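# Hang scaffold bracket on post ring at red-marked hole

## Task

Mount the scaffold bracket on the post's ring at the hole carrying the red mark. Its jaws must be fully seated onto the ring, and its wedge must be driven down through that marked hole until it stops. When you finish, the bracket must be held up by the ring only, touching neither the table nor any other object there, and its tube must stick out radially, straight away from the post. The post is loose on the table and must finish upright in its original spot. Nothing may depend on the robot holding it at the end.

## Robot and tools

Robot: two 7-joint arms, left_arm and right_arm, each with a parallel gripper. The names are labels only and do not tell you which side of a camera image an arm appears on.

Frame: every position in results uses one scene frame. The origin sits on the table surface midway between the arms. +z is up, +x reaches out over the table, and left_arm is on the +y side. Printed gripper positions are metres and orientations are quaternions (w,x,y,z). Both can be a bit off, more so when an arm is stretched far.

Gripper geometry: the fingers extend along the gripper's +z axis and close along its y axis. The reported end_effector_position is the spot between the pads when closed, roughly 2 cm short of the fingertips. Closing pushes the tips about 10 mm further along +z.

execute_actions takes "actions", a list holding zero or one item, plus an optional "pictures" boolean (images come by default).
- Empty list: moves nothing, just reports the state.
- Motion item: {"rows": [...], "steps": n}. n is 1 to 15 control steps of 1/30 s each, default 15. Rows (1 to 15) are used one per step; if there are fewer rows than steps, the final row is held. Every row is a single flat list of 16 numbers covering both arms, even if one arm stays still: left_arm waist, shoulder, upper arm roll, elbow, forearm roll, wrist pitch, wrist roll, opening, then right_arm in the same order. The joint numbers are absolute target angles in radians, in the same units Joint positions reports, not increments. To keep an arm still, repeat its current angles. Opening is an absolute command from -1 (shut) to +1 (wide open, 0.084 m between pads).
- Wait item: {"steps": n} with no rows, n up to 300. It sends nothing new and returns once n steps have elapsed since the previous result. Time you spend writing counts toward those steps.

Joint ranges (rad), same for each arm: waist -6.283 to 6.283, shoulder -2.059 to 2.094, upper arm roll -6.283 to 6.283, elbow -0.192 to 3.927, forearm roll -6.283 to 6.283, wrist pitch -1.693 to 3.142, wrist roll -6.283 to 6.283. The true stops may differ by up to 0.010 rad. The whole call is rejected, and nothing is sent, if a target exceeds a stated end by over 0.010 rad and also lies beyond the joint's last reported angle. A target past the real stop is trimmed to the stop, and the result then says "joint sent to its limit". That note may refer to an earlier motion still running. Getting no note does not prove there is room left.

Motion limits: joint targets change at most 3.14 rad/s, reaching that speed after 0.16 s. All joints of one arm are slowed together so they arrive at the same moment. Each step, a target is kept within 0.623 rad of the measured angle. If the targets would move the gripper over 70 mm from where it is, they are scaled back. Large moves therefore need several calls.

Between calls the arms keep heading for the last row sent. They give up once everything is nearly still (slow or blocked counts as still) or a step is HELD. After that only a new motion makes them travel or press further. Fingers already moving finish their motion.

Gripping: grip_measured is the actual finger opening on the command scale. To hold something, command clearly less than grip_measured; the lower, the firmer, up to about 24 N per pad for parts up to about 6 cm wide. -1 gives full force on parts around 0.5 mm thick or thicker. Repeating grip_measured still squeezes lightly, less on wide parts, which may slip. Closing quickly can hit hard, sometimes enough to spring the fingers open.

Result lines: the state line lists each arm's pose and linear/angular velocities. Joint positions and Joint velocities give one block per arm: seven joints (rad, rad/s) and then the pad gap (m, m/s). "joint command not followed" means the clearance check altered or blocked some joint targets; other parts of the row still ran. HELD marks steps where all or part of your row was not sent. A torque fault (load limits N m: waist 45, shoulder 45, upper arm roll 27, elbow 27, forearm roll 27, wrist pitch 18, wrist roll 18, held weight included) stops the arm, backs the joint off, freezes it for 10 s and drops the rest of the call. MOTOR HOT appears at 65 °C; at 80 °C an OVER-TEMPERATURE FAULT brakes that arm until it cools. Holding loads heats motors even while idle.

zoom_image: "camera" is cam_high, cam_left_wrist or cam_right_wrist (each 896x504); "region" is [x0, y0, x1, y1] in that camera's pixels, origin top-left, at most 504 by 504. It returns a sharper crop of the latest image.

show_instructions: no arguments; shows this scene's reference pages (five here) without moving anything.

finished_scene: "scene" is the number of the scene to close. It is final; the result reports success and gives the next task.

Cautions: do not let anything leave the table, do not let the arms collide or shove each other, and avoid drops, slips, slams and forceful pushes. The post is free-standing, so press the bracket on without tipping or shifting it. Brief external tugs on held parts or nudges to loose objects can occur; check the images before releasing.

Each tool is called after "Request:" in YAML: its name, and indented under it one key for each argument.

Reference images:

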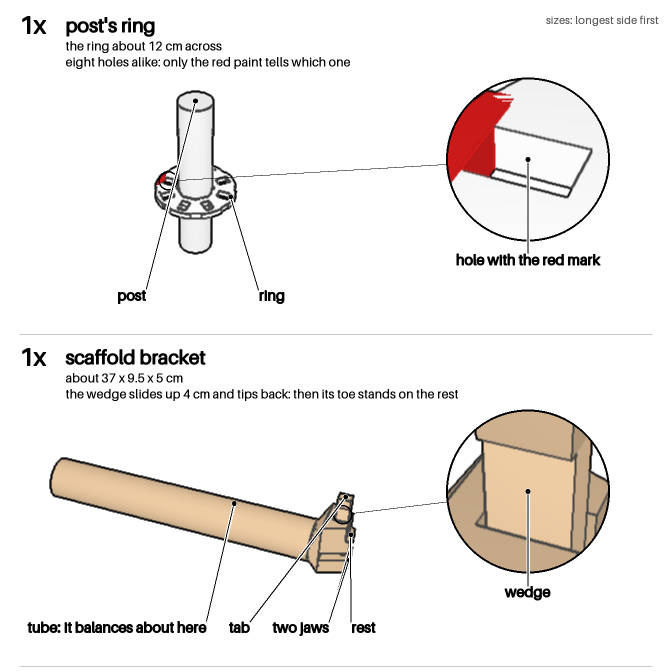

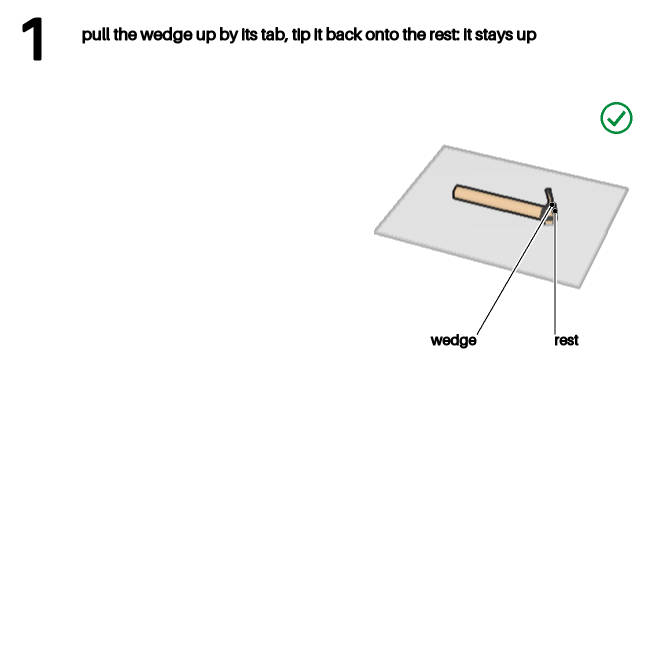

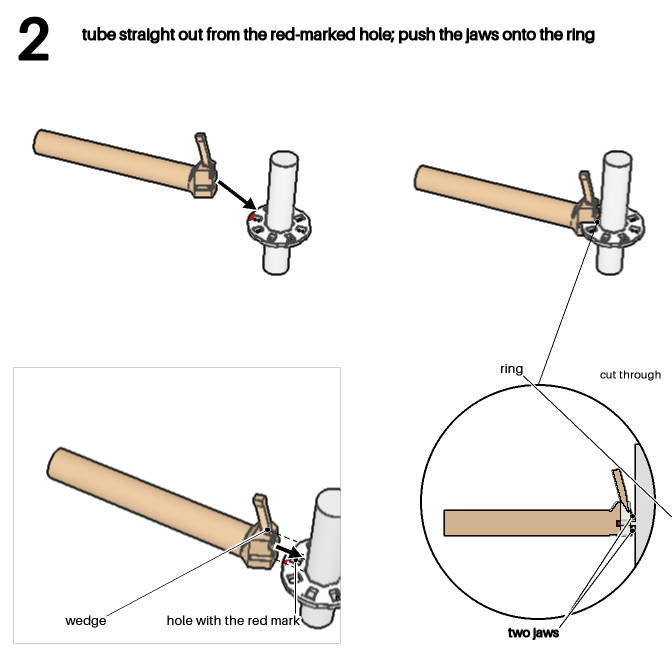

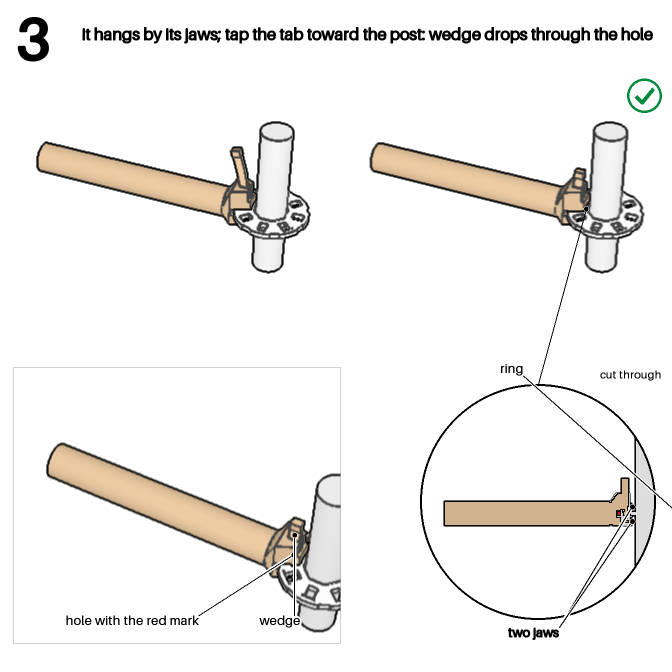

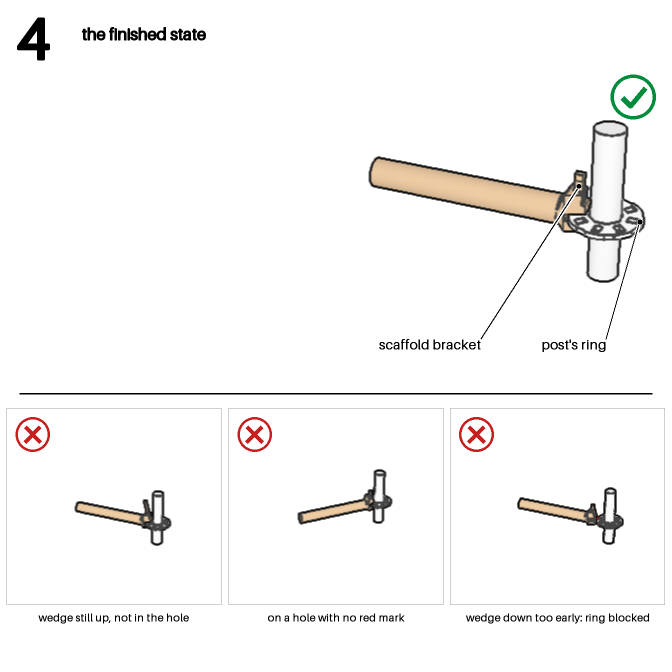

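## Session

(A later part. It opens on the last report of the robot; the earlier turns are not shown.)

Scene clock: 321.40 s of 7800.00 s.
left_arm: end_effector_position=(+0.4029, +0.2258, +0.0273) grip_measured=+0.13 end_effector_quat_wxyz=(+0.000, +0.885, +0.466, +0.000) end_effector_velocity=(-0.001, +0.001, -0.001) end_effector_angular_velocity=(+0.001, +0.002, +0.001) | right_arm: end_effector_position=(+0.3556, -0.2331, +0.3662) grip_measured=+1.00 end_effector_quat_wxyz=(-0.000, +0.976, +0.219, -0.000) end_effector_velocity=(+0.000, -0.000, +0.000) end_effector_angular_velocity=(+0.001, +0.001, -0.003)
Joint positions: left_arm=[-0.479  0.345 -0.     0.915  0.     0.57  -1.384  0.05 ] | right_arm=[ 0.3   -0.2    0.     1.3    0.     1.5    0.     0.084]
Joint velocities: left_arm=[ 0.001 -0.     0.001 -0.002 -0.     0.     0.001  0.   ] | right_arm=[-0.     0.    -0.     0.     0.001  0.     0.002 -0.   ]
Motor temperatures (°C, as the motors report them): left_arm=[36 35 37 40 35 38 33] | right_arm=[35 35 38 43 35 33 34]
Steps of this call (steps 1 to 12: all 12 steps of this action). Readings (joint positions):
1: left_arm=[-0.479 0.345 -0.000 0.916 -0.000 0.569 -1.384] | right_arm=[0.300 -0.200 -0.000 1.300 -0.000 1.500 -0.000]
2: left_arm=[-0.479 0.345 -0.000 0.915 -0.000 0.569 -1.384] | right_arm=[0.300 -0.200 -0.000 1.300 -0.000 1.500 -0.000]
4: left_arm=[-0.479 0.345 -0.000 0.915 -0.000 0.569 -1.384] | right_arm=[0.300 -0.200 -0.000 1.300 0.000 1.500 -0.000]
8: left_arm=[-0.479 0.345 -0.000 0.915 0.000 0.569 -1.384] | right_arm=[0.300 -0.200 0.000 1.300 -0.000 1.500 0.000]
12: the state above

Request:
execute_actions:
  actions:
    - {"rows": [[-0.4787,0.337,0,0.916,0,0.579,-1.3837,-1, 0.3,-0.2,0,1.3,0,1.5,0,1],[-0.4787,0.329,0,0.9174,0,0.5885,-1.3837,-1, 0.3,-0.2,0,1.3,0,1.5,0,1],[-0.4787,0.319,0,0.919,0,0.600,-1.3837,-1, 0.3,-0.2,0,1.3,0,1.5,0,1],[-0.4787,0.309,0,0.9207,0,0.6117,-1.3837,-1, 0.3,-0.2,0,1.3,0,1.5,0,1],[-0.4787,0.297,0,0.9227,0,0.6257,-1.3837,-1, 0.3,-0.2,0,1.3,0,1.5,0,1],[-0.4787,0.285,0,0.9247,0,0.6397,-1.3837,-1, 0.3,-0.2,0,1.3,0,1.5,0,1],[-0.4787,0.273,0,0.9266,0,0.6536,-1.3837,-1, 0.3,-0.2,0,1.3,0,1.5,0,1],[-0.4787,0.261,0,0.9286,0,0.6676,-1.3837,-1, 0.3,-0.2,0,1.3,0,1.5,0,1],[-0.4787,0.249,0,0.9306,0,0.6815,-1.3837,-1, 0.3,-0.2,0,1.3,0,1.5,0,1],[-0.4787,0.237,0,0.9326,0,0.6955,-1.3837,-1, 0.3,-0.2,0,1.3,0,1.5,0,1],[-0.4787,0.2252,0,0.9346,0,0.7094,-1.3837,-1, 0.3,-0.2,0,1.3,0,1.5,0,1]], "steps": 15}
  pictures: false

Request:
execute_actions:
  actions:
    - {"steps": 15}

Scene clock: 335.13 s of 7800.00 s.
left_arm: end_effector_position=(+0.4043, +0.2253, +0.0781) grip_measured=+0.13 end_effector_quat_wxyz=(+0.002, +0.885, +0.466, +0.002) end_effector_velocity=(-0.004, +0.002, +0.040) end_effector_angular_velocity=(+0.003, +0.006, +0.001) | right_arm: end_effector_position=(+0.3556, -0.2331, +0.3662) grip_measured=+1.00 end_effector_quat_wxyz=(-0.000, +0.976, +0.219, +0.000) end_effector_velocity=(-0.000, +0.001, -0.000) end_effector_angular_velocity=(+0.000, +0.001, +0.001)
Joint positions: left_arm=[-0.479  0.232 -0.     0.935  0.     0.699 -1.384  0.05 ] | right_arm=[ 0.3   -0.2   -0.     1.3   -0.     1.5    0.     0.084]
Joint velocities: left_arm=[ 0.    -0.093  0.001  0.014 -0.     0.113  0.    -0.   ] | right_arm=[ 0.001  0.001  0.     0.     0.001  0.     0.001 -0.   ]
Motor temperatures (°C, as the motors report them): left_arm=[36 35 37 40 35 38 33] | right_arm=[35 35 38 43 35 33 34]
Steps of this call (steps 1 to 15: the robot went on to your last target; steps 16 to 90: nothing new was sent; then 10.23 s passed at rest; steps 91 to 105: all 15 steps of this action). Readings (joint positions):
91: left_arm=[-0.479 0.345 -0.000 0.915 -0.000 0.570 -1.384] | right_arm=[0.300 -0.200 0.000 1.300 -0.000 1.500 -0.000]
92: left_arm=[-0.479 0.343 0.000 0.915 0.000 0.573 -1.384] | right_arm=[0.300 -0.200 0.000 1.300 -0.000 1.500 -0.000]
94: left_arm=[-0.478 0.337 0.001 0.911 0.000 0.586 -1.384] | right_arm=[0.300 -0.200 0.000 1.300 0.000 1.500 -0.000]
98: left_arm=[-0.478 0.304 0.001 0.912 0.000 0.629 -1.384] | right_arm=[0.300 -0.200 0.000 1.300 -0.000 1.500 -0.000]
105: the state above

Scene clock: 335.63 s of 7800.00 s.
left_arm: end_effector_position=(+0.4025, +0.2261, +0.0798) grip_measured=+0.13 end_effector_quat_wxyz=(-0.000, +0.885, +0.466, -0.000) end_effector_velocity=(-0.000, +0.001, -0.000) end_effector_angular_velocity=(+0.001, +0.001, -0.000) | right_arm: end_effector_position=(+0.3556, -0.2331, +0.3662) grip_measured=+1.00 end_effector_quat_wxyz=(-0.000, +0.976, +0.219, -0.000) end_effector_velocity=(+0.000, -0.000, -0.000) end_effector_angular_velocity=(+0.000, -0.000, -0.001)
Joint positions: left_arm=[-0.479  0.225  0.     0.934 -0.     0.709 -1.384  0.05 ] | right_arm=[ 0.3   -0.2    0.     1.3   -0.     1.5   -0.     0.084]
Joint velocities: left_arm=[ 0.001 -0.    -0.    -0.001  0.001  0.001  0.    -0.   ] | right_arm=[-0.     0.    -0.    -0.     0.    -0.     0.001 -0.   ]
Motor temperatures (°C, as the motors report them): left_arm=[36 35 37 40 35 38 33] | right_arm=[35 35 38 43 35 33 34]
Steps of this call (steps 1 to 15: the robot went on to your last target). Readings (joint positions):
1: left_arm=[-0.479 0.229 0.000 0.935 0.000 0.702 -1.384] | right_arm=[0.300 -0.200 0.000 1.300 -0.000 1.500 -0.000]
2: left_arm=[-0.479 0.228 0.000 0.934 0.000 0.705 -1.384] | right_arm=[0.300 -0.200 0.000 1.300 -0.000 1.500 0.000]
4: left_arm=[-0.479 0.228 0.000 0.932 0.000 0.708 -1.384] | right_arm=[0.300 -0.200 -0.000 1.300 -0.000 1.500 -0.000]
8: left_arm=[-0.479 0.227 0.000 0.933 0.000 0.709 -1.384] | right_arm=[0.300 -0.200 -0.000 1.300 0.000 1.500 0.000]
15: the state above

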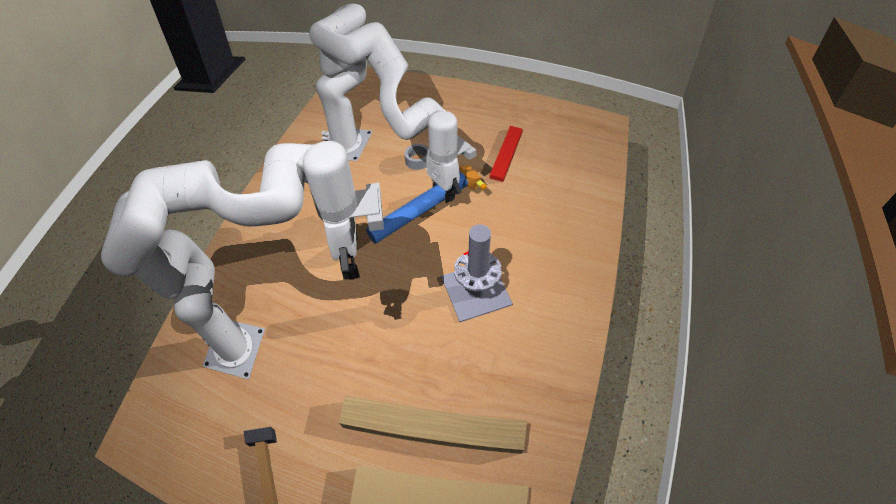

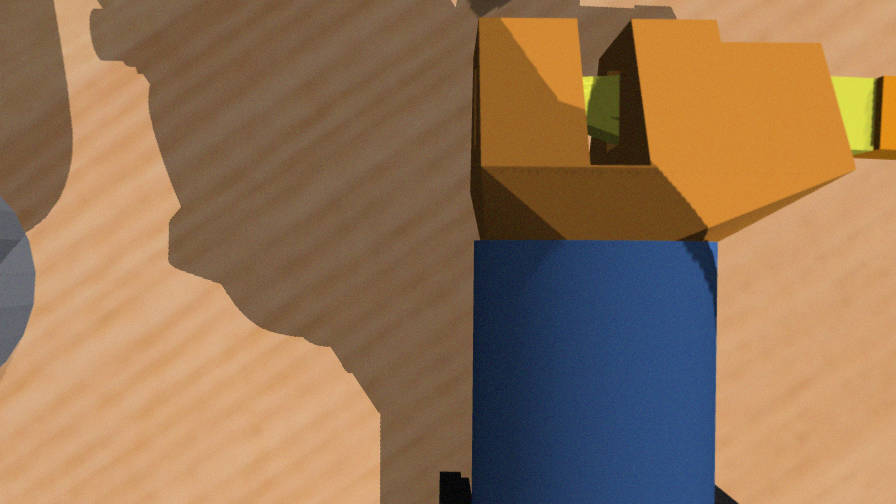

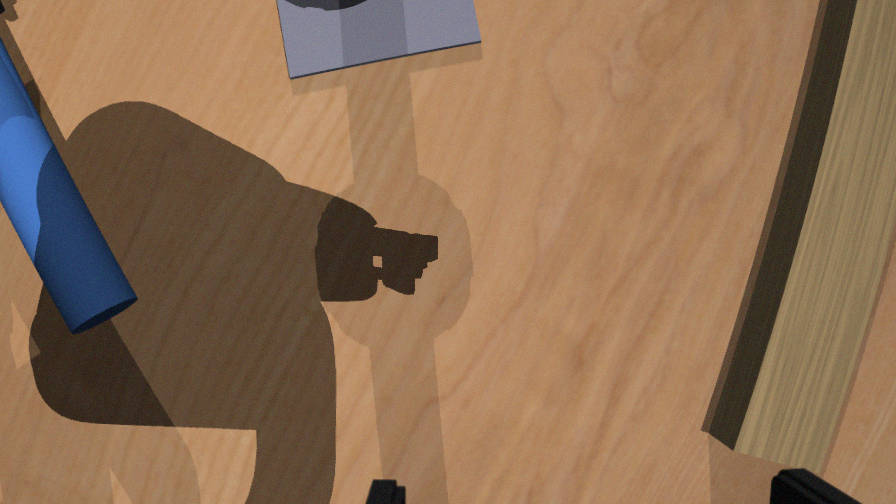

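Request:
execute_actions:
  actions:
    - {"rows": [[-0.4787,0.2128,0,0.9443,0,0.7315,-1.396,-1, 0.3,-0.2,0,1.3,0,1.5,0,1],[-0.4787,0.2003,0,0.9539,0,0.7536,-1.4086,-1, 0.3,-0.2,0,1.3,0,1.5,0,1],[-0.4787,0.1879,0,0.9636,0,0.7757,-1.4211,-1, 0.3,-0.2,0,1.3,0,1.5,0,1],[-0.4787,0.1755,0,0.9733,0,0.7978,-1.4336,-1, 0.3,-0.2,0,1.3,0,1.5,0,1],[-0.4787,0.163,0,0.9829,0,0.8199,-1.4461,-1, 0.3,-0.2,0,1.3,0,1.5,0,1],[-0.4787,0.1506,0,0.9926,0,0.842,-1.4585,-1, 0.3,-0.2,0,1.3,0,1.5,0,1],[-0.4787,0.1382,0,1.0023,0,0.8641,-1.471,-1, 0.3,-0.2,0,1.3,0,1.5,0,1],[-0.4787,0.1257,0,1.0119,0,0.8862,-1.4835,-1, 0.3,-0.2,0,1.3,0,1.5,0,1],[-0.4787,0.1133,0,1.0216,0,0.9083,-1.496,-1, 0.3,-0.2,0,1.3,0,1.5,0,1],[-0.4787,0.1009,0,1.0313,0,0.9304,-1.5084,-1, 0.3,-0.2,0,1.3,0,1.5,0,1],[-0.4787,0.0884,0,1.0409,0,0.9525,-1.5209,-1, 0.3,-0.2,0,1.3,0,1.5,0,1],[-0.4787,0.076,0,1.0506,0,0.9746,-1.5334,-1, 0.3,-0.2,0,1.3,0,1.5,0,1],[-0.4787,0.0636,0,1.0603,0,0.9967,-1.5459,-1, 0.3,-0.2,0,1.3,0,1.5,0,1],[-0.4787,0.0511,0,1.0699,0,1.0188,-1.5583,-1, 0.3,-0.2,0,1.3,0,1.5,0,1],[-0.4787,0.0387,0,1.0796,0,1.0409,-1.5708,-1, 0.3,-0.2,0,1.3,0,1.5,0,1]], "steps": 15}
  pictures: false

Request:
execute_actions:
  actions:
    - {"rows": [[-0.4787,0.0387,0,1.0796,0,1.0409,-1.5708,-1, 0.3,-0.2,0,1.3,0,1.5,0,1],[-0.4787,0.0387,0,1.0796,0,1.0409,-1.5708,-1, 0.3,-0.2,0,1.3,0,1.5,0,1],[-0.4787,0.0387,0,1.0796,0,1.0409,-1.5708,-1, 0.3,-0.2,0,1.3,0,1.5,0,1],[-0.4826,0.043,0,1.0747,0,1.016,-1.5708,-1, 0.3,-0.2,0,1.3,0,1.5,0,1],[-0.4864,0.0473,0,1.0699,0,0.9911,-1.5708,-1, 0.3,-0.2,0,1.3,0,1.5,0,1],[-0.4922,0.0538,0,1.0626,0,0.9538,-1.5708,-1, 0.3,-0.2,0,1.3,0,1.5,0,1],[-0.498,0.0603,0,1.0553,0,0.9165,-1.5708,-1, 0.3,-0.2,0,1.3,0,1.5,0,1],[-0.5037,0.0667,0,1.048,0,0.8791,-1.5708,-1, 0.3,-0.2,0,1.3,0,1.5,0,1],[-0.5095,0.0732,0,1.0407,0,0.8418,-1.5708,-1, 0.3,-0.2,0,1.3,0,1.5,0,1],[-0.5153,0.0797,0,1.0334,0,0.8045,-1.5708,-1, 0.3,-0.2,0,1.3,0,1.5,0,1],[-0.5211,0.0862,0,1.0261,0,0.7672,-1.5708,-1, 0.3,-0.2,0,1.3,0,1.5,0,1],[-0.5268,0.0926,0,1.0188,0,0.7298,-1.5708,-1, 0.3,-0.2,0,1.3,0,1.5,0,1],[-0.5326,0.0991,0,1.0115,0,0.6925,-1.5708,-1, 0.3,-0.2,0,1.3,0,1.5,0,1],[-0.5384,0.1056,0,1.0042,0,0.6552,-1.5708,-1, 0.3,-0.2,0,1.3,0,1.5,0,1],[-0.5442,0.1121,0,0.9969,0,0.6178,-1.5708,-1, 0.3,-0.2,0,1.3,0,1.5,0,1]], "steps": 15}
  pictures: false

Request:
execute_actions:
  actions:
    - {"rows": [[-0.5519,0.1207,0,0.9872,0,0.5681,-1.5708,-1, 0.3,-0.2,0,1.3,0,1.5,0,1],[-0.5596,0.1293,0,0.9775,0,0.5183,-1.5708,-1, 0.3,-0.2,0,1.3,0,1.5,0,1],[-0.5673,0.1379,0,0.9678,0,0.4685,-1.5708,-1, 0.3,-0.2,0,1.3,0,1.5,0,1],[-0.575,0.1466,0,0.958,0,0.4187,-1.5708,-1, 0.3,-0.2,0,1.3,0,1.5,0,1],[-0.5827,0.1552,0,0.9483,0,0.369,-1.5708,-1, 0.3,-0.2,0,1.3,0,1.5,0,1],[-0.5904,0.1638,0,0.9386,0,0.3192,-1.5708,-1, 0.3,-0.2,0,1.3,0,1.5,0,1],[-0.5981,0.1725,0,0.9288,0,0.2694,-1.5708,-1, 0.3,-0.2,0,1.3,0,1.5,0,1],[-0.6058,0.1811,0,0.9191,0,0.2197,-1.5708,-1, 0.3,-0.2,0,1.3,0,1.5,0,1],[-0.6135,0.1897,0,0.9094,0,0.1699,-1.5708,-1, 0.3,-0.2,0,1.3,0,1.5,0,1],[-0.6212,0.1984,0,0.8997,0,0.1201,-1.5708,-1, 0.3,-0.2,0,1.3,0,1.5,0,1],[-0.6289,0.207,0,0.8899,0,0.0703,-1.5708,-1, 0.3,-0.2,0,1.3,0,1.5,0,1],[-0.6366,0.2156,0,0.8802,0,0.0206,-1.5708,-1, 0.3,-0.2,0,1.3,0,1.5,0,1],[-0.6443,0.2242,0,0.8705,0,-0.0292,-1.5708,-1, 0.3,-0.2,0,1.3,0,1.5,0,1],[-0.652,0.2329,0,0.8608,0,-0.079,-1.5708,-1, 0.3,-0.2,0,1.3,0,1.5,0,1],[-0.6597,0.2415,0,0.851,0,-0.1287,-1.5708,-1, 0.3,-0.2,0,1.3,0,1.5,0,1]], "steps": 15}
  pictures: false

Request:
execute_actions:
  actions:
    - {"rows": [[-0.6674,0.2501,0,0.8413,0,-0.1785,-1.5708,-1, 0.3,-0.2,0,1.3,0,1.5,0,1],[-0.6751,0.2588,0,0.8316,0,-0.2283,-1.5708,-1, 0.3,-0.2,0,1.3,0,1.5,0,1],[-0.6828,0.2674,0,0.8219,0,-0.2781,-1.5708,-1, 0.3,-0.2,0,1.3,0,1.5,0,1],[-0.6905,0.276,0,0.8121,0,-0.3278,-1.5708,-1, 0.3,-0.2,0,1.3,0,1.5,0,1],[-0.6982,0.2847,0,0.8024,0,-0.3776,-1.5708,-1, 0.3,-0.2,0,1.3,0,1.5,0,1],[-0.7059,0.2933,0,0.7927,0,-0.4274,-1.5708,-1, 0.3,-0.2,0,1.3,0,1.5,0,1],[-0.7136,0.3019,0,0.783,0,-0.4771,-1.5708,-1, 0.3,-0.2,0,1.3,0,1.5,0,1],[-0.7213,0.3105,0,0.7732,0,-0.5269,-1.5708,-1, 0.3,-0.2,0,1.3,0,1.5,0,1],[-0.729,0.3192,0,0.7635,0,-0.5767,-1.5708,-1, 0.3,-0.2,0,1.3,0,1.5,0,1],[-0.7367,0.3278,0,0.7538,0,-0.6265,-1.5708,-1, 0.3,-0.2,0,1.3,0,1.5,0,1],[-0.7444,0.3364,0,0.7441,0,-0.6762,-1.5708,-1, 0.3,-0.2,0,1.3,0,1.5,0,1],[-0.7521,0.3451,0,0.7343,0,-0.726,-1.5708,-1, 0.3,-0.2,0,1.3,0,1.5,0,1],[-0.7598,0.3537,0,0.7246,0,-0.7758,-1.5708,-1, 0.3,-0.2,0,1.3,0,1.5,0,1],[-0.7675,0.3623,0,0.7149,0,-0.8255,-1.5708,-1, 0.3,-0.2,0,1.3,0,1.5,0,1],[-0.7752,0.371,0,0.7051,0,-0.8753,-1.5708,-1, 0.3,-0.2,0,1.3,0,1.5,0,1]], "steps": 15}
  pictures: false

Request:
execute_actions:
  actions:
    - {"rows": [[-0.7829,0.3796,0,0.6954,0,-0.9251,-1.5708,-1, 0.3,-0.2,0,1.3,0,1.5,0,1],[-0.7906,0.3882,0,0.6857,0,-0.9749,-1.5708,-1, 0.3,-0.2,0,1.3,0,1.5,0,1],[-0.7983,0.3968,0,0.676,0,-1.0246,-1.5708,-1, 0.3,-0.2,0,1.3,0,1.5,0,1],[-0.806,0.4055,0,0.6662,0,-1.0744,-1.5708,-1, 0.3,-0.2,0,1.3,0,1.5,0,1],[-0.8137,0.4141,0,0.6565,0,-1.1242,-1.5708,-1, 0.3,-0.2,0,1.3,0,1.5,0,1],[-0.8214,0.4227,0,0.6468,0,-1.174,-1.5708,-1, 0.3,-0.2,0,1.3,0,1.5,0,1],[-0.8291,0.4314,0,0.6371,0,-1.2237,-1.5708,-1, 0.3,-0.2,0,1.3,0,1.5,0,1],[-0.8368,0.44,0,0.6273,0,-1.2735,-1.5708,-1, 0.3,-0.2,0,1.3,0,1.5,0,1],[-0.8445,0.4486,0,0.6176,0,-1.3233,-1.5708,-1, 0.3,-0.2,0,1.3,0,1.5,0,1],[-0.8502,0.4551,0,0.6103,0,-1.3606,-1.5708,-1, 0.3,-0.2,0,1.3,0,1.5,0,1],[-0.856,0.4616,0,0.603,0,-1.3979,-1.5708,-1, 0.3,-0.2,0,1.3,0,1.5,0,1],[-0.8599,0.4659,0,0.5982,0,-1.4228,-1.5708,-1, 0.3,-0.2,0,1.3,0,1.5,0,1],[-0.8637,0.4702,0,0.5933,0,-1.4477,-1.5708,-1, 0.3,-0.2,0,1.3,0,1.5,0,1]], "steps": 15}
  pictures: false

Request:
execute_actions:
  actions:
    - {"steps": 20}

Scene clock: 414.73 s of 7800.00 s.
left_arm: end_effector_position=(+0.4057, +0.2247, +0.1712) grip_measured=+0.13 end_effector_quat_wxyz=(+0.000, +0.849, +0.528, +0.000) end_effector_velocity=(-0.022, +0.010, +0.235) end_effector_angular_velocity=(+0.007, +0.015, +0.371) | right_arm: end_effector_position=(+0.3556, -0.2331, +0.3662) grip_measured=+1.00 end_effector_quat_wxyz=(-0.000, +0.976, +0.219, -0.000) end_effector_velocity=(+0.000, +0.000, -0.000) end_effector_angular_velocity=(-0.001, +0.000, +0.000)
Joint positions: left_arm=[-0.479  0.082 -0.     1.045  0.     0.962 -1.526  0.05 ] | right_arm=[ 0.3   -0.2   -0.     1.3   -0.     1.5    0.     0.084]
Joint velocities: left_arm=[ 0.001 -0.364 -0.     0.278  0.001  0.659 -0.37   0.   ] | right_arm=[ 0.001  0.001  0.     0.    -0.001 -0.     0.001  0.   ]
Motor temperatures (°C, as the motors report them): left_arm=[36 36 37 44 35 38 33] | right_arm=[35 35 38 43 35 33 34]
Steps of this call (steps 1 to 15: the robot went on to your last target; steps 16 to 140: nothing new was sent; then 73.93 s passed at rest; steps 141 to 155: all 15 steps of this action). Readings (joint positions):
141: left_arm=[-0.479 0.225 -0.000 0.935 0.000 0.710 -1.384] | right_arm=[0.300 -0.200 -0.000 1.300 -0.000 1.500 0.000]
142: left_arm=[-0.479 0.224 0.000 0.936 0.000 0.714 -1.386] | right_arm=[0.300 -0.200 0.000 1.300 -0.000 1.500 0.000]
144: left_arm=[-0.479 0.212 -0.000 0.943 0.000 0.738 -1.399] | right_arm=[0.300 -0.200 0.000 1.300 0.000 1.500 -0.000]
148: left_arm=[-0.479 0.168 -0.000 0.980 -0.000 0.811 -1.441] | right_arm=[0.300 -0.200 0.000 1.300 0.000 1.500 0.000]
155: the state above

Scene clock: 415.23 s of 7800.00 s.
left_arm: end_effector_position=(+0.4328, +0.1875, +0.1786) grip_measured=+0.13 end_effector_quat_wxyz=(+0.074, +0.846, +0.526, +0.046) end_effector_velocity=(+0.107, -0.149, -0.054) end_effector_angular_velocity=(-0.311, -0.626, -0.164) | right_arm: end_effector_position=(+0.3556, -0.2331, +0.3662) grip_measured=+1.00 end_effector_quat_wxyz=(-0.000, +0.976, +0.219, -0.000) end_effector_velocity=(-0.000, +0.000, -0.000) end_effector_angular_velocity=(-0.000, +0.001, +0.001)
Joint positions: left_arm=[-0.522  0.089 -0.001  1.024 -0.     0.761 -1.571  0.05 ] | right_arm=[ 0.3   -0.2    0.     1.3   -0.     1.5    0.     0.084]
Joint velocities: left_arm=[-0.168  0.18   0.002 -0.2   -0.001 -1.079 -0.002 -0.   ] | right_arm=[ 0.     0.001  0.     0.     0.     0.    -0.001 -0.   ]
Motor temperatures (°C, as the motors report them): left_arm=[36 36 37 44 35 38 33] | right_arm=[35 35 38 43 35 33 34]
Steps of this call (steps 1 to 15: all 15 steps of this action). Readings (joint positions):
1: left_arm=[-0.479 0.070 -0.000 1.055 0.000 0.984 -1.539] | right_arm=[0.300 -0.200 0.000 1.300 -0.000 1.500 -0.000]
2: left_arm=[-0.479 0.059 -0.000 1.063 0.000 1.003 -1.549] | right_arm=[0.300 -0.200 -0.000 1.300 0.000 1.500 -0.000]
4: left_arm=[-0.479 0.045 -0.000 1.075 -0.000 1.022 -1.561] | right_arm=[0.300 -0.200 -0.000 1.300 0.000 1.500 -0.000]
8: left_arm=[-0.486 0.049 0.001 1.067 0.000 0.984 -1.569] | right_arm=[0.300 -0.200 0.000 1.300 -0.000 1.500 0.000]
15: the state above

Scene clock: 415.73 s of 7800.00 s.
left_arm: end_effector_position=(+0.4701, +0.0999, +0.1634) grip_measured=+0.13 end_effector_quat_wxyz=(+0.261, +0.836, +0.460, +0.144) end_effector_velocity=(+0.018, -0.170, +0.013) end_effector_angular_velocity=(-0.499, -0.790, -0.225) | right_arm: end_effector_position=(+0.3556, -0.2331, +0.3662) grip_measured=+1.00 end_effector_quat_wxyz=(-0.000, +0.976, +0.219, +0.000) end_effector_velocity=(+0.000, -0.000, +0.000) end_effector_angular_velocity=(-0.001, -0.002, +0.001)
Joint positions: left_arm=[-0.628  0.206 -0.     0.891 -0.     0.08  -1.571  0.05 ] | right_arm=[ 0.3   -0.2   -0.     1.3    0.     1.5   -0.     0.084]
Joint velocities: left_arm=[-0.228  0.256  0.002 -0.289  0.    -1.479 -0.    -0.   ] | right_arm=[ 0.001 -0.001 -0.     0.    -0.002 -0.    -0.    -0.   ]
Motor temperatures (°C, as the motors report them): left_arm=[36 36 37 44 35 38 33] | right_arm=[35 35 38 43 35 33 34]
Steps of this call (steps 1 to 15: all 15 steps of this action). Readings (joint positions):
1: left_arm=[-0.528 0.095 -0.001 1.017 -0.000 0.725 -1.571] | right_arm=[0.300 -0.200 0.000 1.300 -0.000 1.500 -0.000]
2: left_arm=[-0.534 0.101 -0.000 1.010 -0.000 0.687 -1.571] | right_arm=[0.300 -0.200 0.000 1.300 -0.000 1.500 -0.000]
4: left_arm=[-0.546 0.115 0.000 0.994 -0.000 0.606 -1.571] | right_arm=[0.300 -0.200 0.000 1.300 0.000 1.500 -0.000]
8: left_arm=[-0.574 0.147 0.000 0.958 -0.000 0.423 -1.571] | right_arm=[0.300 -0.200 0.000 1.300 -0.000 1.500 -0.000]
15: the state above

Scene clock: 416.23 s of 7800.00 s.
left_arm: end_effector_position=(+0.4440, +0.0333, +0.1914) grip_measured=+0.13 end_effector_quat_wxyz=(+0.463, +0.774, +0.370, +0.221) end_effector_velocity=(-0.119, -0.086, +0.090) end_effector_angular_velocity=(-0.589, -0.729, -0.231) | right_arm: end_effector_position=(+0.3556, -0.2331, +0.3662) grip_measured=+1.00 end_effector_quat_wxyz=(-0.000, +0.976, +0.219, +0.000) end_effector_velocity=(-0.000, +0.001, -0.000) end_effector_angular_velocity=(+0.001, +0.002, -0.000)
Joint positions: left_arm=[-0.743  0.335 -0.     0.746 -0.    -0.666 -1.571  0.05 ] | right_arm=[ 0.3   -0.2    0.     1.3   -0.     1.5   -0.     0.084]
Joint velocities: left_arm=[-0.231  0.258 -0.    -0.29  -0.    -1.485 -0.     0.   ] | right_arm=[ 0.     0.001  0.    -0.     0.002 -0.     0.001  0.   ]
Motor temperatures (°C, as the motors report them): left_arm=[36 36 37 44 35 38 33] | right_arm=[35 35 38 43 35 33 34]
Steps of this call (steps 1 to 15: all 15 steps of this action). Readings (joint positions):
1: left_arm=[-0.635 0.214 -0.000 0.882 -0.000 0.031 -1.571] | right_arm=[0.300 -0.200 -0.000 1.300 0.000 1.500 -0.000]
2: left_arm=[-0.643 0.223 -0.000 0.872 -0.000 -0.019 -1.571] | right_arm=[0.300 -0.200 -0.000 1.300 0.000 1.500 -0.000]
4: left_arm=[-0.658 0.240 -0.000 0.853 -0.000 -0.118 -1.571] | right_arm=[0.300 -0.200 0.000 1.300 -0.000 1.500 -0.000]
8: left_arm=[-0.689 0.275 -0.000 0.814 -0.000 -0.318 -1.571] | right_arm=[0.300 -0.200 -0.000 1.300 0.000 1.500 -0.000]
15: the state above

Scene clock: 416.73 s of 7800.00 s.
left_arm: end_effector_position=(+0.3614, +0.0203, +0.2442) grip_measured=+0.13 end_effector_quat_wxyz=(+0.639, +0.668, +0.275, +0.263) end_effector_velocity=(-0.132, +0.016, +0.065) end_effector_angular_velocity=(-0.373, -0.363, -0.148) | right_arm: end_effector_position=(+0.3556, -0.2331, +0.3662) grip_measured=+1.00 end_effector_quat_wxyz=(-0.000, +0.976, +0.219, -0.000) end_effector_velocity=(-0.001, +0.001, +0.000) end_effector_angular_velocity=(+0.002, +0.001, +0.002)
Joint positions: left_arm=[-0.853  0.458 -0.001  0.607  0.    -1.378 -1.571  0.05 ] | right_arm=[ 0.3   -0.2    0.     1.3   -0.     1.5    0.     0.084]
Joint velocities: left_arm=[-0.137  0.147 -0.009 -0.177  0.004 -0.844 -0.001  0.   ] | right_arm=[ 0.002 -0.001  0.    -0.001  0.002 -0.    -0.    -0.   ]
Motor temperatures (°C, as the motors report them): left_arm=[36 36 37 44 35 38 33] | right_arm=[35 35 38 43 35 33 34]
Steps of this call (steps 1 to 15: all 15 steps of this action). Readings (joint positions):
1: left_arm=[-0.751 0.343 -0.000 0.736 -0.000 -0.716 -1.571] | right_arm=[0.300 -0.200 0.000 1.300 -0.000 1.500 -0.000]
2: left_arm=[-0.758 0.352 -0.000 0.727 -0.000 -0.766 -1.571] | right_arm=[0.300 -0.200 -0.000 1.300 -0.000 1.500 0.000]
4: left_arm=[-0.774 0.369 -0.000 0.707 -0.000 -0.865 -1.571] | right_arm=[0.300 -0.200 0.000 1.300 -0.000 1.500 -0.000]
8: left_arm=[-0.805 0.404 -0.000 0.669 -0.000 -1.065 -1.571] | right_arm=[0.300 -0.200 0.000 1.300 -0.000 1.500 0.000]
15: the state above

Scene clock: 417.40 s of 7800.00 s.
left_arm: end_effector_position=(+0.3517, +0.0228, +0.2501) grip_measured=+0.13 end_effector_quat_wxyz=(+0.655, +0.655, +0.266, +0.266) end_effector_velocity=(-0.000, -0.000, +0.000) end_effector_angular_velocity=(-0.001, +0.000, -0.001) | right_arm: end_effector_position=(+0.3556, -0.2331, +0.3662) grip_measured=+1.00 end_effector_quat_wxyz=(-0.000, +0.976, +0.219, -0.000) end_effector_velocity=(-0.000, +0.000, -0.000) end_effector_angular_velocity=(+0.000, -0.000, +0.001)
Joint positions: left_arm=[-0.864  0.47   0.     0.593 -0.    -1.448 -1.571  0.05 ] | right_arm=[ 0.3   -0.2   -0.     1.3   -0.     1.5    0.     0.084]
Joint velocities: left_arm=[-0.001  0.    -0.001  0.    -0.    -0.001 -0.     0.   ] | right_arm=[-0.    -0.     0.001 -0.     0.    -0.    -0.001 -0.   ]
Motor temperatures (°C, as the motors report them): left_arm=[36 36 37 44 35 38 33] | right_arm=[35 35 38 43 35 33 34]
Steps of this call (steps 1 to 20: the robot went on to your last target). Readings (joint positions):
1: left_arm=[-0.857 0.462 -0.001 0.602 0.000 -1.401 -1.571] | right_arm=[0.300 -0.200 0.000 1.300 -0.000 1.500 -0.000]
2: left_arm=[-0.860 0.465 -0.001 0.599 0.000 -1.416 -1.571] | right_arm=[0.300 -0.200 0.000 1.300 0.000 1.500 0.000]
4: left_arm=[-0.862 0.467 -0.000 0.596 0.000 -1.433 -1.571] | right_arm=[0.300 -0.200 0.000 1.300 -0.000 1.500 -0.000]
8: left_arm=[-0.862 0.469 0.001 0.595 -0.000 -1.444 -1.571] | right_arm=[0.300 -0.200 -0.000 1.300 -0.000 1.500 0.000]
20: the state above

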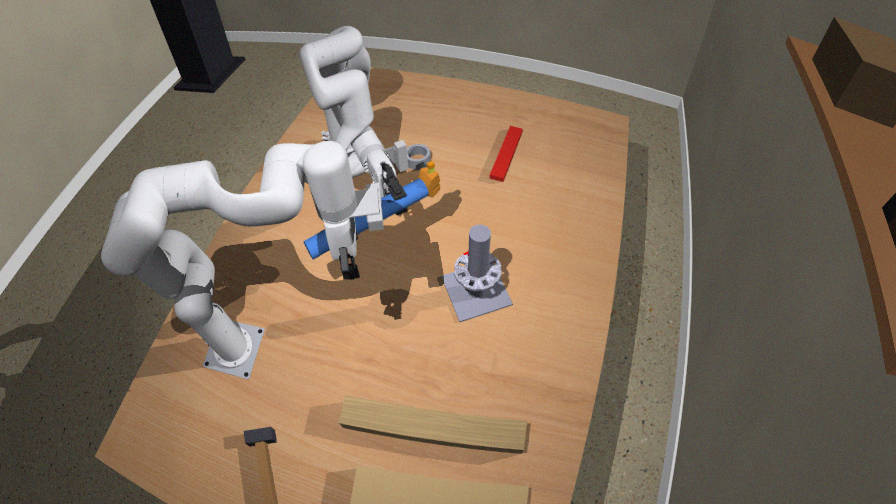

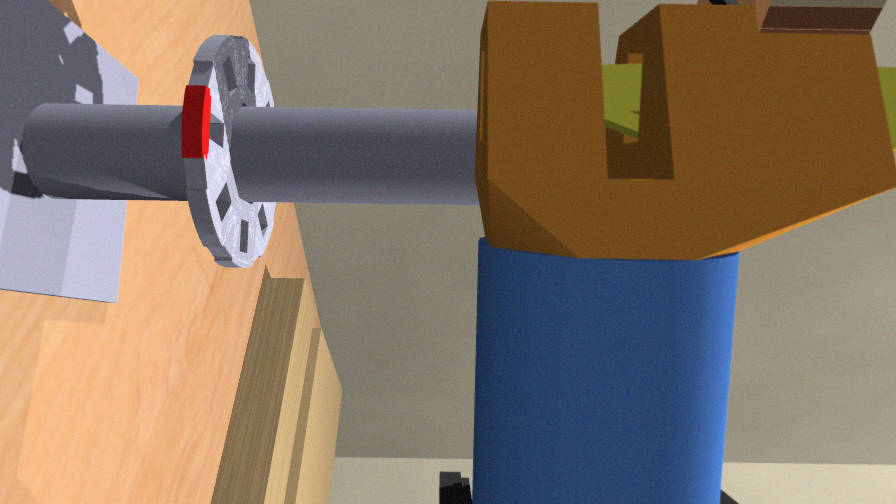

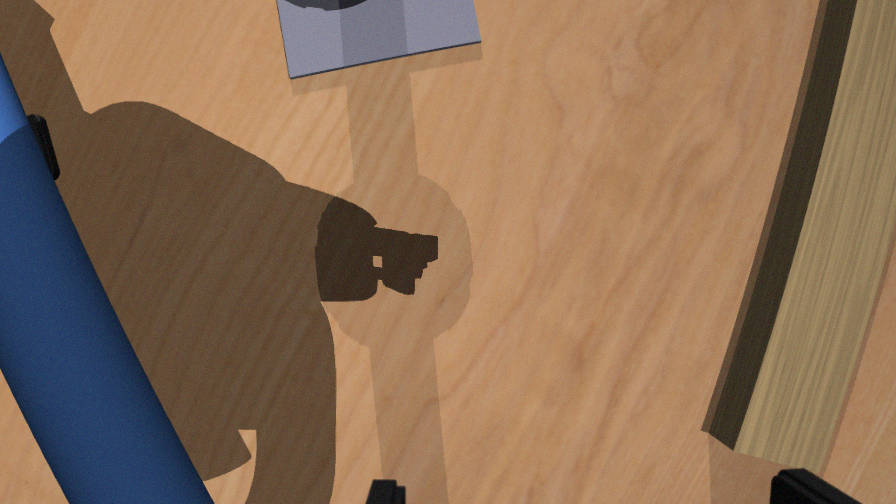

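Request:
execute_actions:
  actions:
    - {"rows": [[-0.8637,0.4702,0,0.5933,0,-1.4477,-1.5708,-1, 0.7148,0.1115,0,1.629,0,1.5175,-0.044,1]], "steps": 15}
  pictures: false

Request:
execute_actions:
  actions:
    - {"steps": 25}

Scene clock: 440.67 s of 7800.00 s.
left_arm: end_effector_position=(+0.3516, +0.0228, +0.2500) grip_measured=+0.13 end_effector_quat_wxyz=(+0.655, +0.655, +0.266, +0.266) end_effector_velocity=(-0.000, -0.000, -0.000) end_effector_angular_velocity=(+0.001, +0.000, -0.001) | right_arm: end_effector_position=(+0.3227, -0.0540, +0.3619) grip_measured=+1.00 end_effector_quat_wxyz=(+0.000, +0.912, +0.409, -0.000) end_effector_velocity=(-0.164, +0.358, -0.038) end_effector_angular_velocity=(-0.007, +0.018, +0.807)
Joint positions: left_arm=[-0.864  0.47  -0.     0.593 -0.    -1.448 -1.571  0.05 ] | right_arm=[ 0.661  0.072  0.002  1.586  0.     1.515 -0.038  0.084]
Joint velocities: left_arm=[-0.001 -0.    -0.    -0.001 -0.     0.     0.    -0.   ] | right_arm=[ 0.692  0.518  0.046  0.523  0.004  0.022 -0.069 -0.   ]
Motor temperatures (°C, as the motors report them): left_arm=[36 36 37 42 35 39 33] | right_arm=[35 36 38 43 35 33 34]
Steps of this call (steps 1 to 15: the robot went on to your last target; steps 16 to 90: nothing new was sent; then 19.77 s passed at rest; steps 91 to 105: all 15 steps of this action). Readings (joint positions):
91: left_arm=[-0.864 0.470 0.000 0.593 -0.000 -1.448 -1.571] | right_arm=[0.300 -0.200 -0.000 1.300 -0.000 1.500 -0.000]
92: left_arm=[-0.864 0.470 0.000 0.593 0.000 -1.448 -1.571] | right_arm=[0.304 -0.197 -0.001 1.303 -0.000 1.500 -0.000]
94: left_arm=[-0.864 0.470 -0.000 0.593 0.000 -1.448 -1.571] | right_arm=[0.341 -0.170 -0.007 1.336 -0.001 1.503 -0.005]
98: left_arm=[-0.864 0.470 -0.000 0.593 0.000 -1.448 -1.571] | right_arm=[0.464 -0.076 0.001 1.430 0.000 1.507 -0.017]
105: the state above

Scene clock: 441.50 s of 7800.00 s.
left_arm: end_effector_position=(+0.3516, +0.0228, +0.2500) grip_measured=+0.13 end_effector_quat_wxyz=(+0.655, +0.655, +0.266, +0.266) end_effector_velocity=(-0.001, -0.001, +0.000) end_effector_angular_velocity=(+0.000, -0.000, -0.001) | right_arm: end_effector_position=(+0.3113, -0.0282, +0.3600) grip_measured=+1.00 end_effector_quat_wxyz=(-0.000, +0.900, +0.435, +0.000) end_effector_velocity=(+0.000, -0.000, -0.000) end_effector_angular_velocity=(-0.000, +0.000, +0.000)
Joint positions: left_arm=[-0.864  0.47  -0.     0.593  0.    -1.448 -1.571  0.05 ] | right_arm=[ 0.715  0.111 -0.     1.629 -0.     1.518 -0.044  0.084]
Joint velocities: left_arm=[-0.001  0.    -0.     0.     0.     0.     0.001  0.   ] | right_arm=[-0.001  0.001  0.     0.     0.    -0.    -0.001  0.   ]
Motor temperatures (°C, as the motors report them): left_arm=[36 36 37 42 35 40 33] | right_arm=[35 36 38 43 35 33 34]
Steps of this call (steps 1 to 25: the robot went on to your last target). Readings (joint positions):
1: left_arm=[-0.864 0.470 0.000 0.593 -0.000 -1.448 -1.571] | right_arm=[0.681 0.086 0.004 1.600 0.000 1.516 -0.040]
2: left_arm=[-0.864 0.470 0.000 0.593 -0.000 -1.448 -1.571] | right_arm=[0.694 0.096 0.006 1.609 0.001 1.516 -0.041]
4: left_arm=[-0.864 0.470 -0.000 0.593 0.000 -1.448 -1.571] | right_arm=[0.706 0.104 0.004 1.619 0.000 1.517 -0.043]
8: left_arm=[-0.864 0.470 0.000 0.593 0.000 -1.448 -1.571] | right_arm=[0.711 0.108 -0.003 1.627 -0.000 1.517 -0.044]
25: the state above

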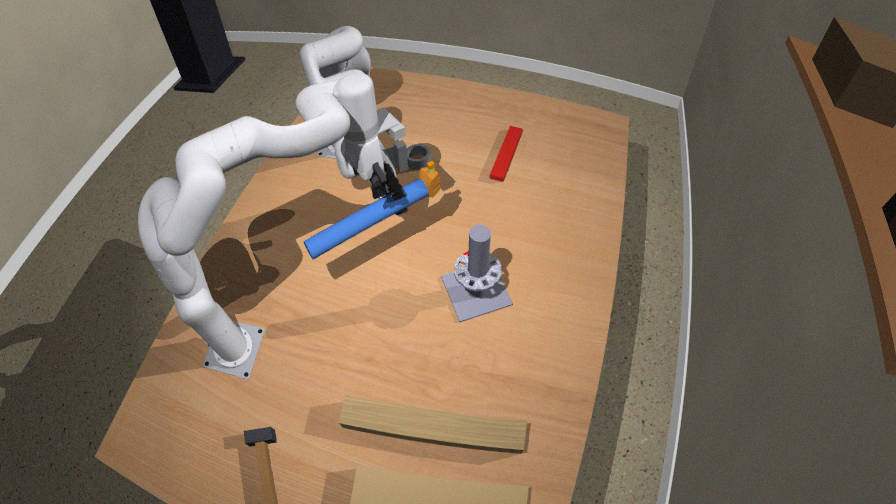

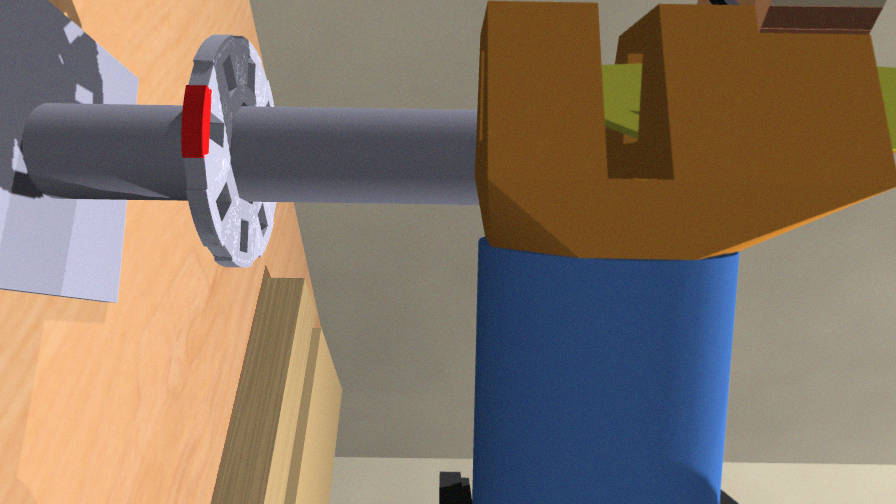

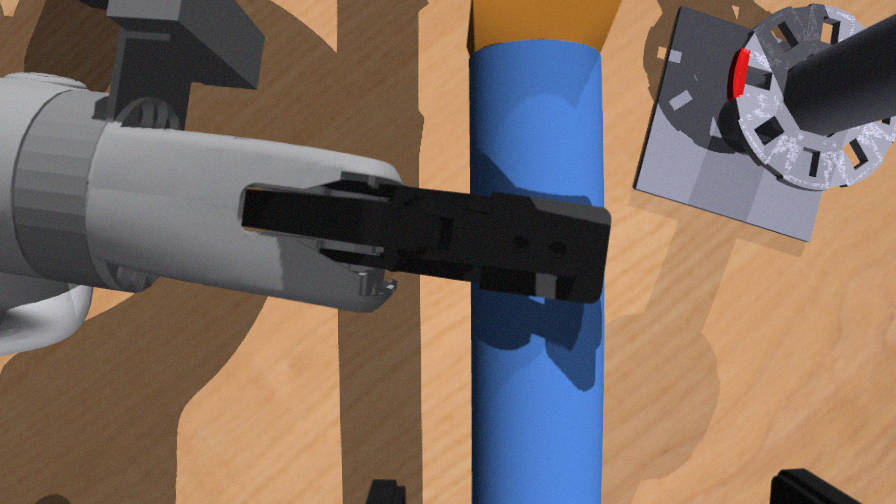

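Request:
execute_actions:
  actions:
    - {"rows": [[-0.8637,0.4702,0,0.5933,0,-1.4477,-1.5708,-1, 0.7156,0.136,0,1.4881,0,1.3521,-0.043,0.7]], "steps": 15}
  pictures: false

Request:
execute_actions:
  actions:
    - {"rows": [[-0.8637,0.4702,0,0.5933,0,-1.4477,-1.5708,-1, 0.7156,0.1383,0,1.4624,0,1.3241,-0.043,0.7],[-0.8637,0.4702,0,0.5933,0,-1.4477,-1.5708,-1, 0.7156,0.1383,0,1.4624,0,1.3241,-0.043,0.7],[-0.8637,0.4702,0,0.5933,0,-1.4477,-1.5708,-1, 0.7156,0.1406,0,1.4368,0,1.2962,-0.043,0.7],[-0.8637,0.4702,0,0.5933,0,-1.4477,-1.5708,-1, 0.7156,0.1406,0,1.4368,0,1.2962,-0.043,0.7],[-0.8637,0.4702,0,0.5933,0,-1.4477,-1.5708,-1, 0.7156,0.1428,0,1.4111,0,1.2683,-0.043,0.7],[-0.8637,0.4702,0,0.5933,0,-1.4477,-1.5708,-1, 0.7156,0.1428,0,1.4111,0,1.2683,-0.043,0.7],[-0.8637,0.4702,0,0.5933,0,-1.4477,-1.5708,-1, 0.7156,0.1451,0,1.3855,0,1.2404,-0.043,0.7],[-0.8637,0.4702,0,0.5933,0,-1.4477,-1.5708,-1, 0.7156,0.1451,0,1.3855,0,1.2404,-0.043,0.7],[-0.8637,0.4702,0,0.5933,0,-1.4477,-1.5708,-1, 0.7156,0.1474,0,1.3598,0,1.2124,-0.043,0.7]], "steps": 15}
  pictures: false

Request:
execute_actions:
  actions:
    - {"steps": 12}

Scene clock: 471.13 s of 7800.00 s.
left_arm: end_effector_position=(+0.3516, +0.0228, +0.2500) grip_measured=+0.13 end_effector_quat_wxyz=(+0.655, +0.655, +0.266, +0.266) end_effector_velocity=(-0.000, -0.000, +0.000) end_effector_angular_velocity=(-0.001, -0.000, -0.000) | right_arm: end_effector_position=(+0.3190, -0.0186, +0.3021) grip_measured=+0.70 end_effector_quat_wxyz=(-0.001, +0.900, +0.435, +0.001) end_effector_velocity=(-0.001, -0.001, -0.011) end_effector_angular_velocity=(-0.007, +0.006, +0.001)
Joint positions: left_arm=[-0.864  0.47  -0.     0.593  0.    -1.448 -1.571  0.05 ] | right_arm=[ 0.716  0.134 -0.     1.491  0.     1.354 -0.043  0.073]
Joint velocities: left_arm=[-0.001 -0.    -0.     0.001 -0.     0.    -0.    -0.   ] | right_arm=[-0.     0.005  0.    -0.024 -0.    -0.02  -0.001 -0.   ]
Motor temperatures (°C, as the motors report them): left_arm=[36 36 37 41 35 40 33] | right_arm=[35 36 38 43 35 33 34]
Steps of this call (steps 1 to 15: the robot went on to your last target; steps 16 to 90: nothing new was sent; then 26.13 s passed at rest; steps 91 to 105: all 15 steps of this action). Readings (joint positions):
91: left_arm=[-0.864 0.470 0.000 0.593 0.000 -1.448 -1.571] | right_arm=[0.715 0.112 0.000 1.629 -0.000 1.517 -0.044]
92: left_arm=[-0.864 0.470 0.000 0.593 0.000 -1.448 -1.571] | right_arm=[0.715 0.111 -0.000 1.626 0.000 1.513 -0.044]
94: left_arm=[-0.864 0.470 -0.000 0.593 -0.000 -1.448 -1.571] | right_arm=[0.715 0.114 -0.000 1.595 0.000 1.470 -0.044]
98: left_arm=[-0.864 0.470 -0.000 0.593 -0.000 -1.448 -1.571] | right_arm=[0.716 0.138 0.000 1.504 -0.000 1.380 -0.043]
105: the state above

Scene clock: 471.63 s of 7800.00 s.
left_arm: end_effector_position=(+0.3516, +0.0228, +0.2500) grip_measured=+0.13 end_effector_quat_wxyz=(+0.655, +0.655, +0.266, +0.266) end_effector_velocity=(+0.000, -0.000, +0.000) end_effector_angular_velocity=(-0.000, -0.000, -0.000) | right_arm: end_effector_position=(+0.3185, -0.0190, +0.2511) grip_measured=+0.70 end_effector_quat_wxyz=(+0.000, +0.900, +0.435, -0.001) end_effector_velocity=(+0.005, +0.006, -0.005) end_effector_angular_velocity=(+0.035, -0.030, -0.001)
Joint positions: left_arm=[-0.864  0.47   0.     0.593 -0.    -1.448 -1.571  0.05 ] | right_arm=[ 0.716  0.148  0.     1.364 -0.     1.219 -0.043  0.073]
Joint velocities: left_arm=[-0.001 -0.     0.     0.001 -0.     0.    -0.    -0.   ] | right_arm=[ 0.001 -0.011 -0.    -0.036  0.001 -0.072  0.001  0.   ]
Motor temperatures (°C, as the motors report them): left_arm=[36 36 37 41 35 40 33] | right_arm=[35 36 38 43 35 33 34]
Steps of this call (steps 1 to 15: all 15 steps of this action). Readings (joint positions):
1: left_arm=[-0.864 0.470 0.000 0.593 -0.000 -1.448 -1.571] | right_arm=[0.716 0.135 -0.000 1.490 0.000 1.353 -0.043]
2: left_arm=[-0.864 0.470 0.000 0.593 -0.000 -1.448 -1.571] | right_arm=[0.716 0.135 -0.000 1.487 0.000 1.348 -0.043]
4: left_arm=[-0.864 0.470 -0.000 0.593 0.000 -1.448 -1.571] | right_arm=[0.716 0.136 -0.000 1.470 0.000 1.330 -0.043]
8: left_arm=[-0.864 0.470 0.000 0.593 0.000 -1.448 -1.571] | right_arm=[0.716 0.142 0.000 1.422 -0.000 1.281 -0.043]
15: the state above

Scene clock: 472.03 s of 7800.00 s.
left_arm: end_effector_position=(+0.3516, +0.0228, +0.2500) grip_measured=+0.13 end_effector_quat_wxyz=(+0.655, +0.655, +0.266, +0.266) end_effector_velocity=(+0.000, +0.000, -0.000) end_effector_angular_velocity=(+0.000, -0.000, -0.000) | right_arm: end_effector_position=(+0.3188, -0.0188, +0.2502) grip_measured=+0.70 end_effector_quat_wxyz=(-0.000, +0.900, +0.435, +0.000) end_effector_velocity=(+0.000, -0.001, -0.001) end_effector_angular_velocity=(-0.001, -0.000, +0.000)
Joint positions: left_arm=[-0.864  0.47   0.     0.593  0.    -1.448 -1.571  0.05 ] | right_arm=[ 0.716  0.147  0.     1.36   0.     1.212 -0.043  0.073]
Joint velocities: left_arm=[-0.     0.     0.001  0.     0.001  0.     0.     0.   ] | right_arm=[-0.001  0.     0.    -0.001 -0.001 -0.001 -0.    -0.   ]
Motor temperatures (°C, as the motors report them): left_arm=[36 36 37 41 35 40 33] | right_arm=[35 36 38 43 35 33 34]
Steps of this call (steps 1 to 12: the robot went on to your last target). Readings (joint positions):
1: left_arm=[-0.864 0.470 -0.000 0.593 0.000 -1.448 -1.571] | right_arm=[0.716 0.148 0.000 1.363 -0.000 1.217 -0.043]
2: left_arm=[-0.864 0.470 0.000 0.593 0.000 -1.448 -1.571] | right_arm=[0.716 0.147 0.000 1.363 0.000 1.215 -0.043]
4: left_arm=[-0.864 0.470 0.000 0.593 -0.000 -1.448 -1.571] | right_arm=[0.716 0.147 -0.000 1.362 0.000 1.214 -0.043]
8: left_arm=[-0.864 0.470 0.000 0.593 0.000 -1.448 -1.571] | right_arm=[0.716 0.147 -0.000 1.360 0.000 1.213 -0.043]
12: the state above

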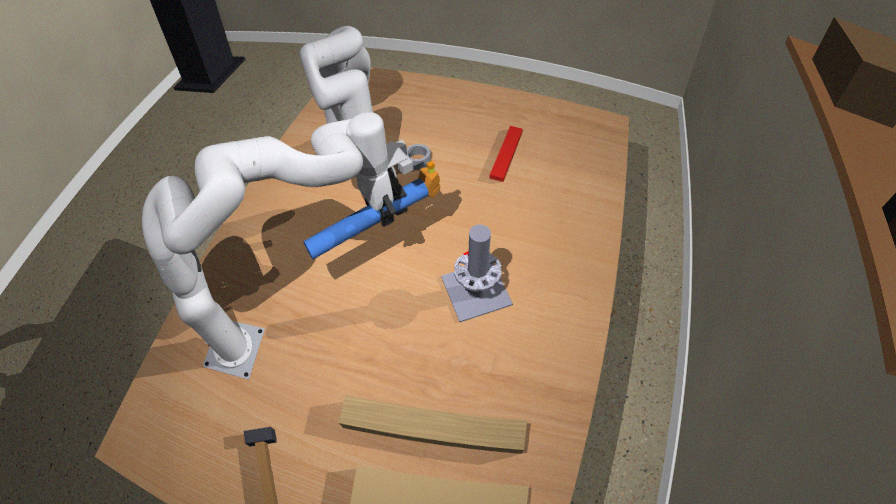

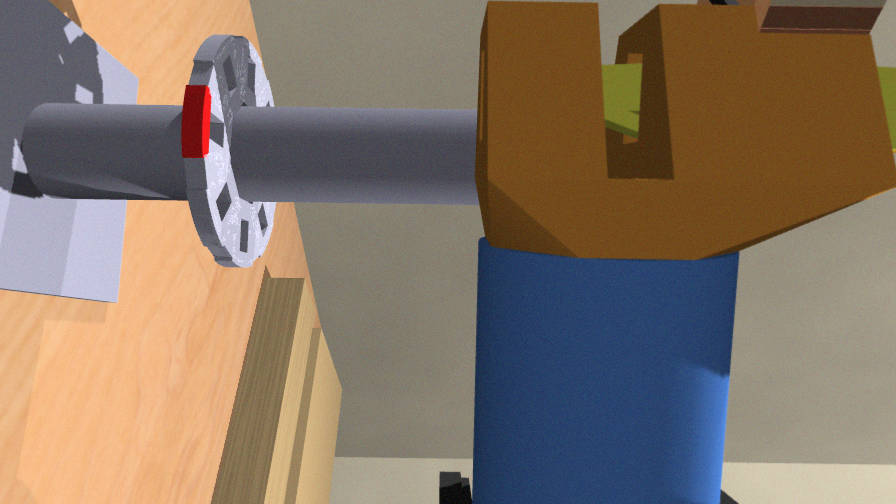

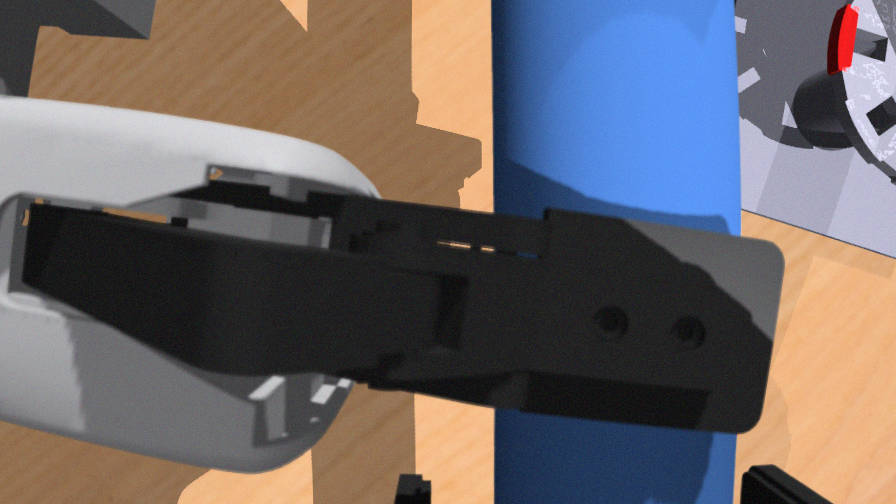

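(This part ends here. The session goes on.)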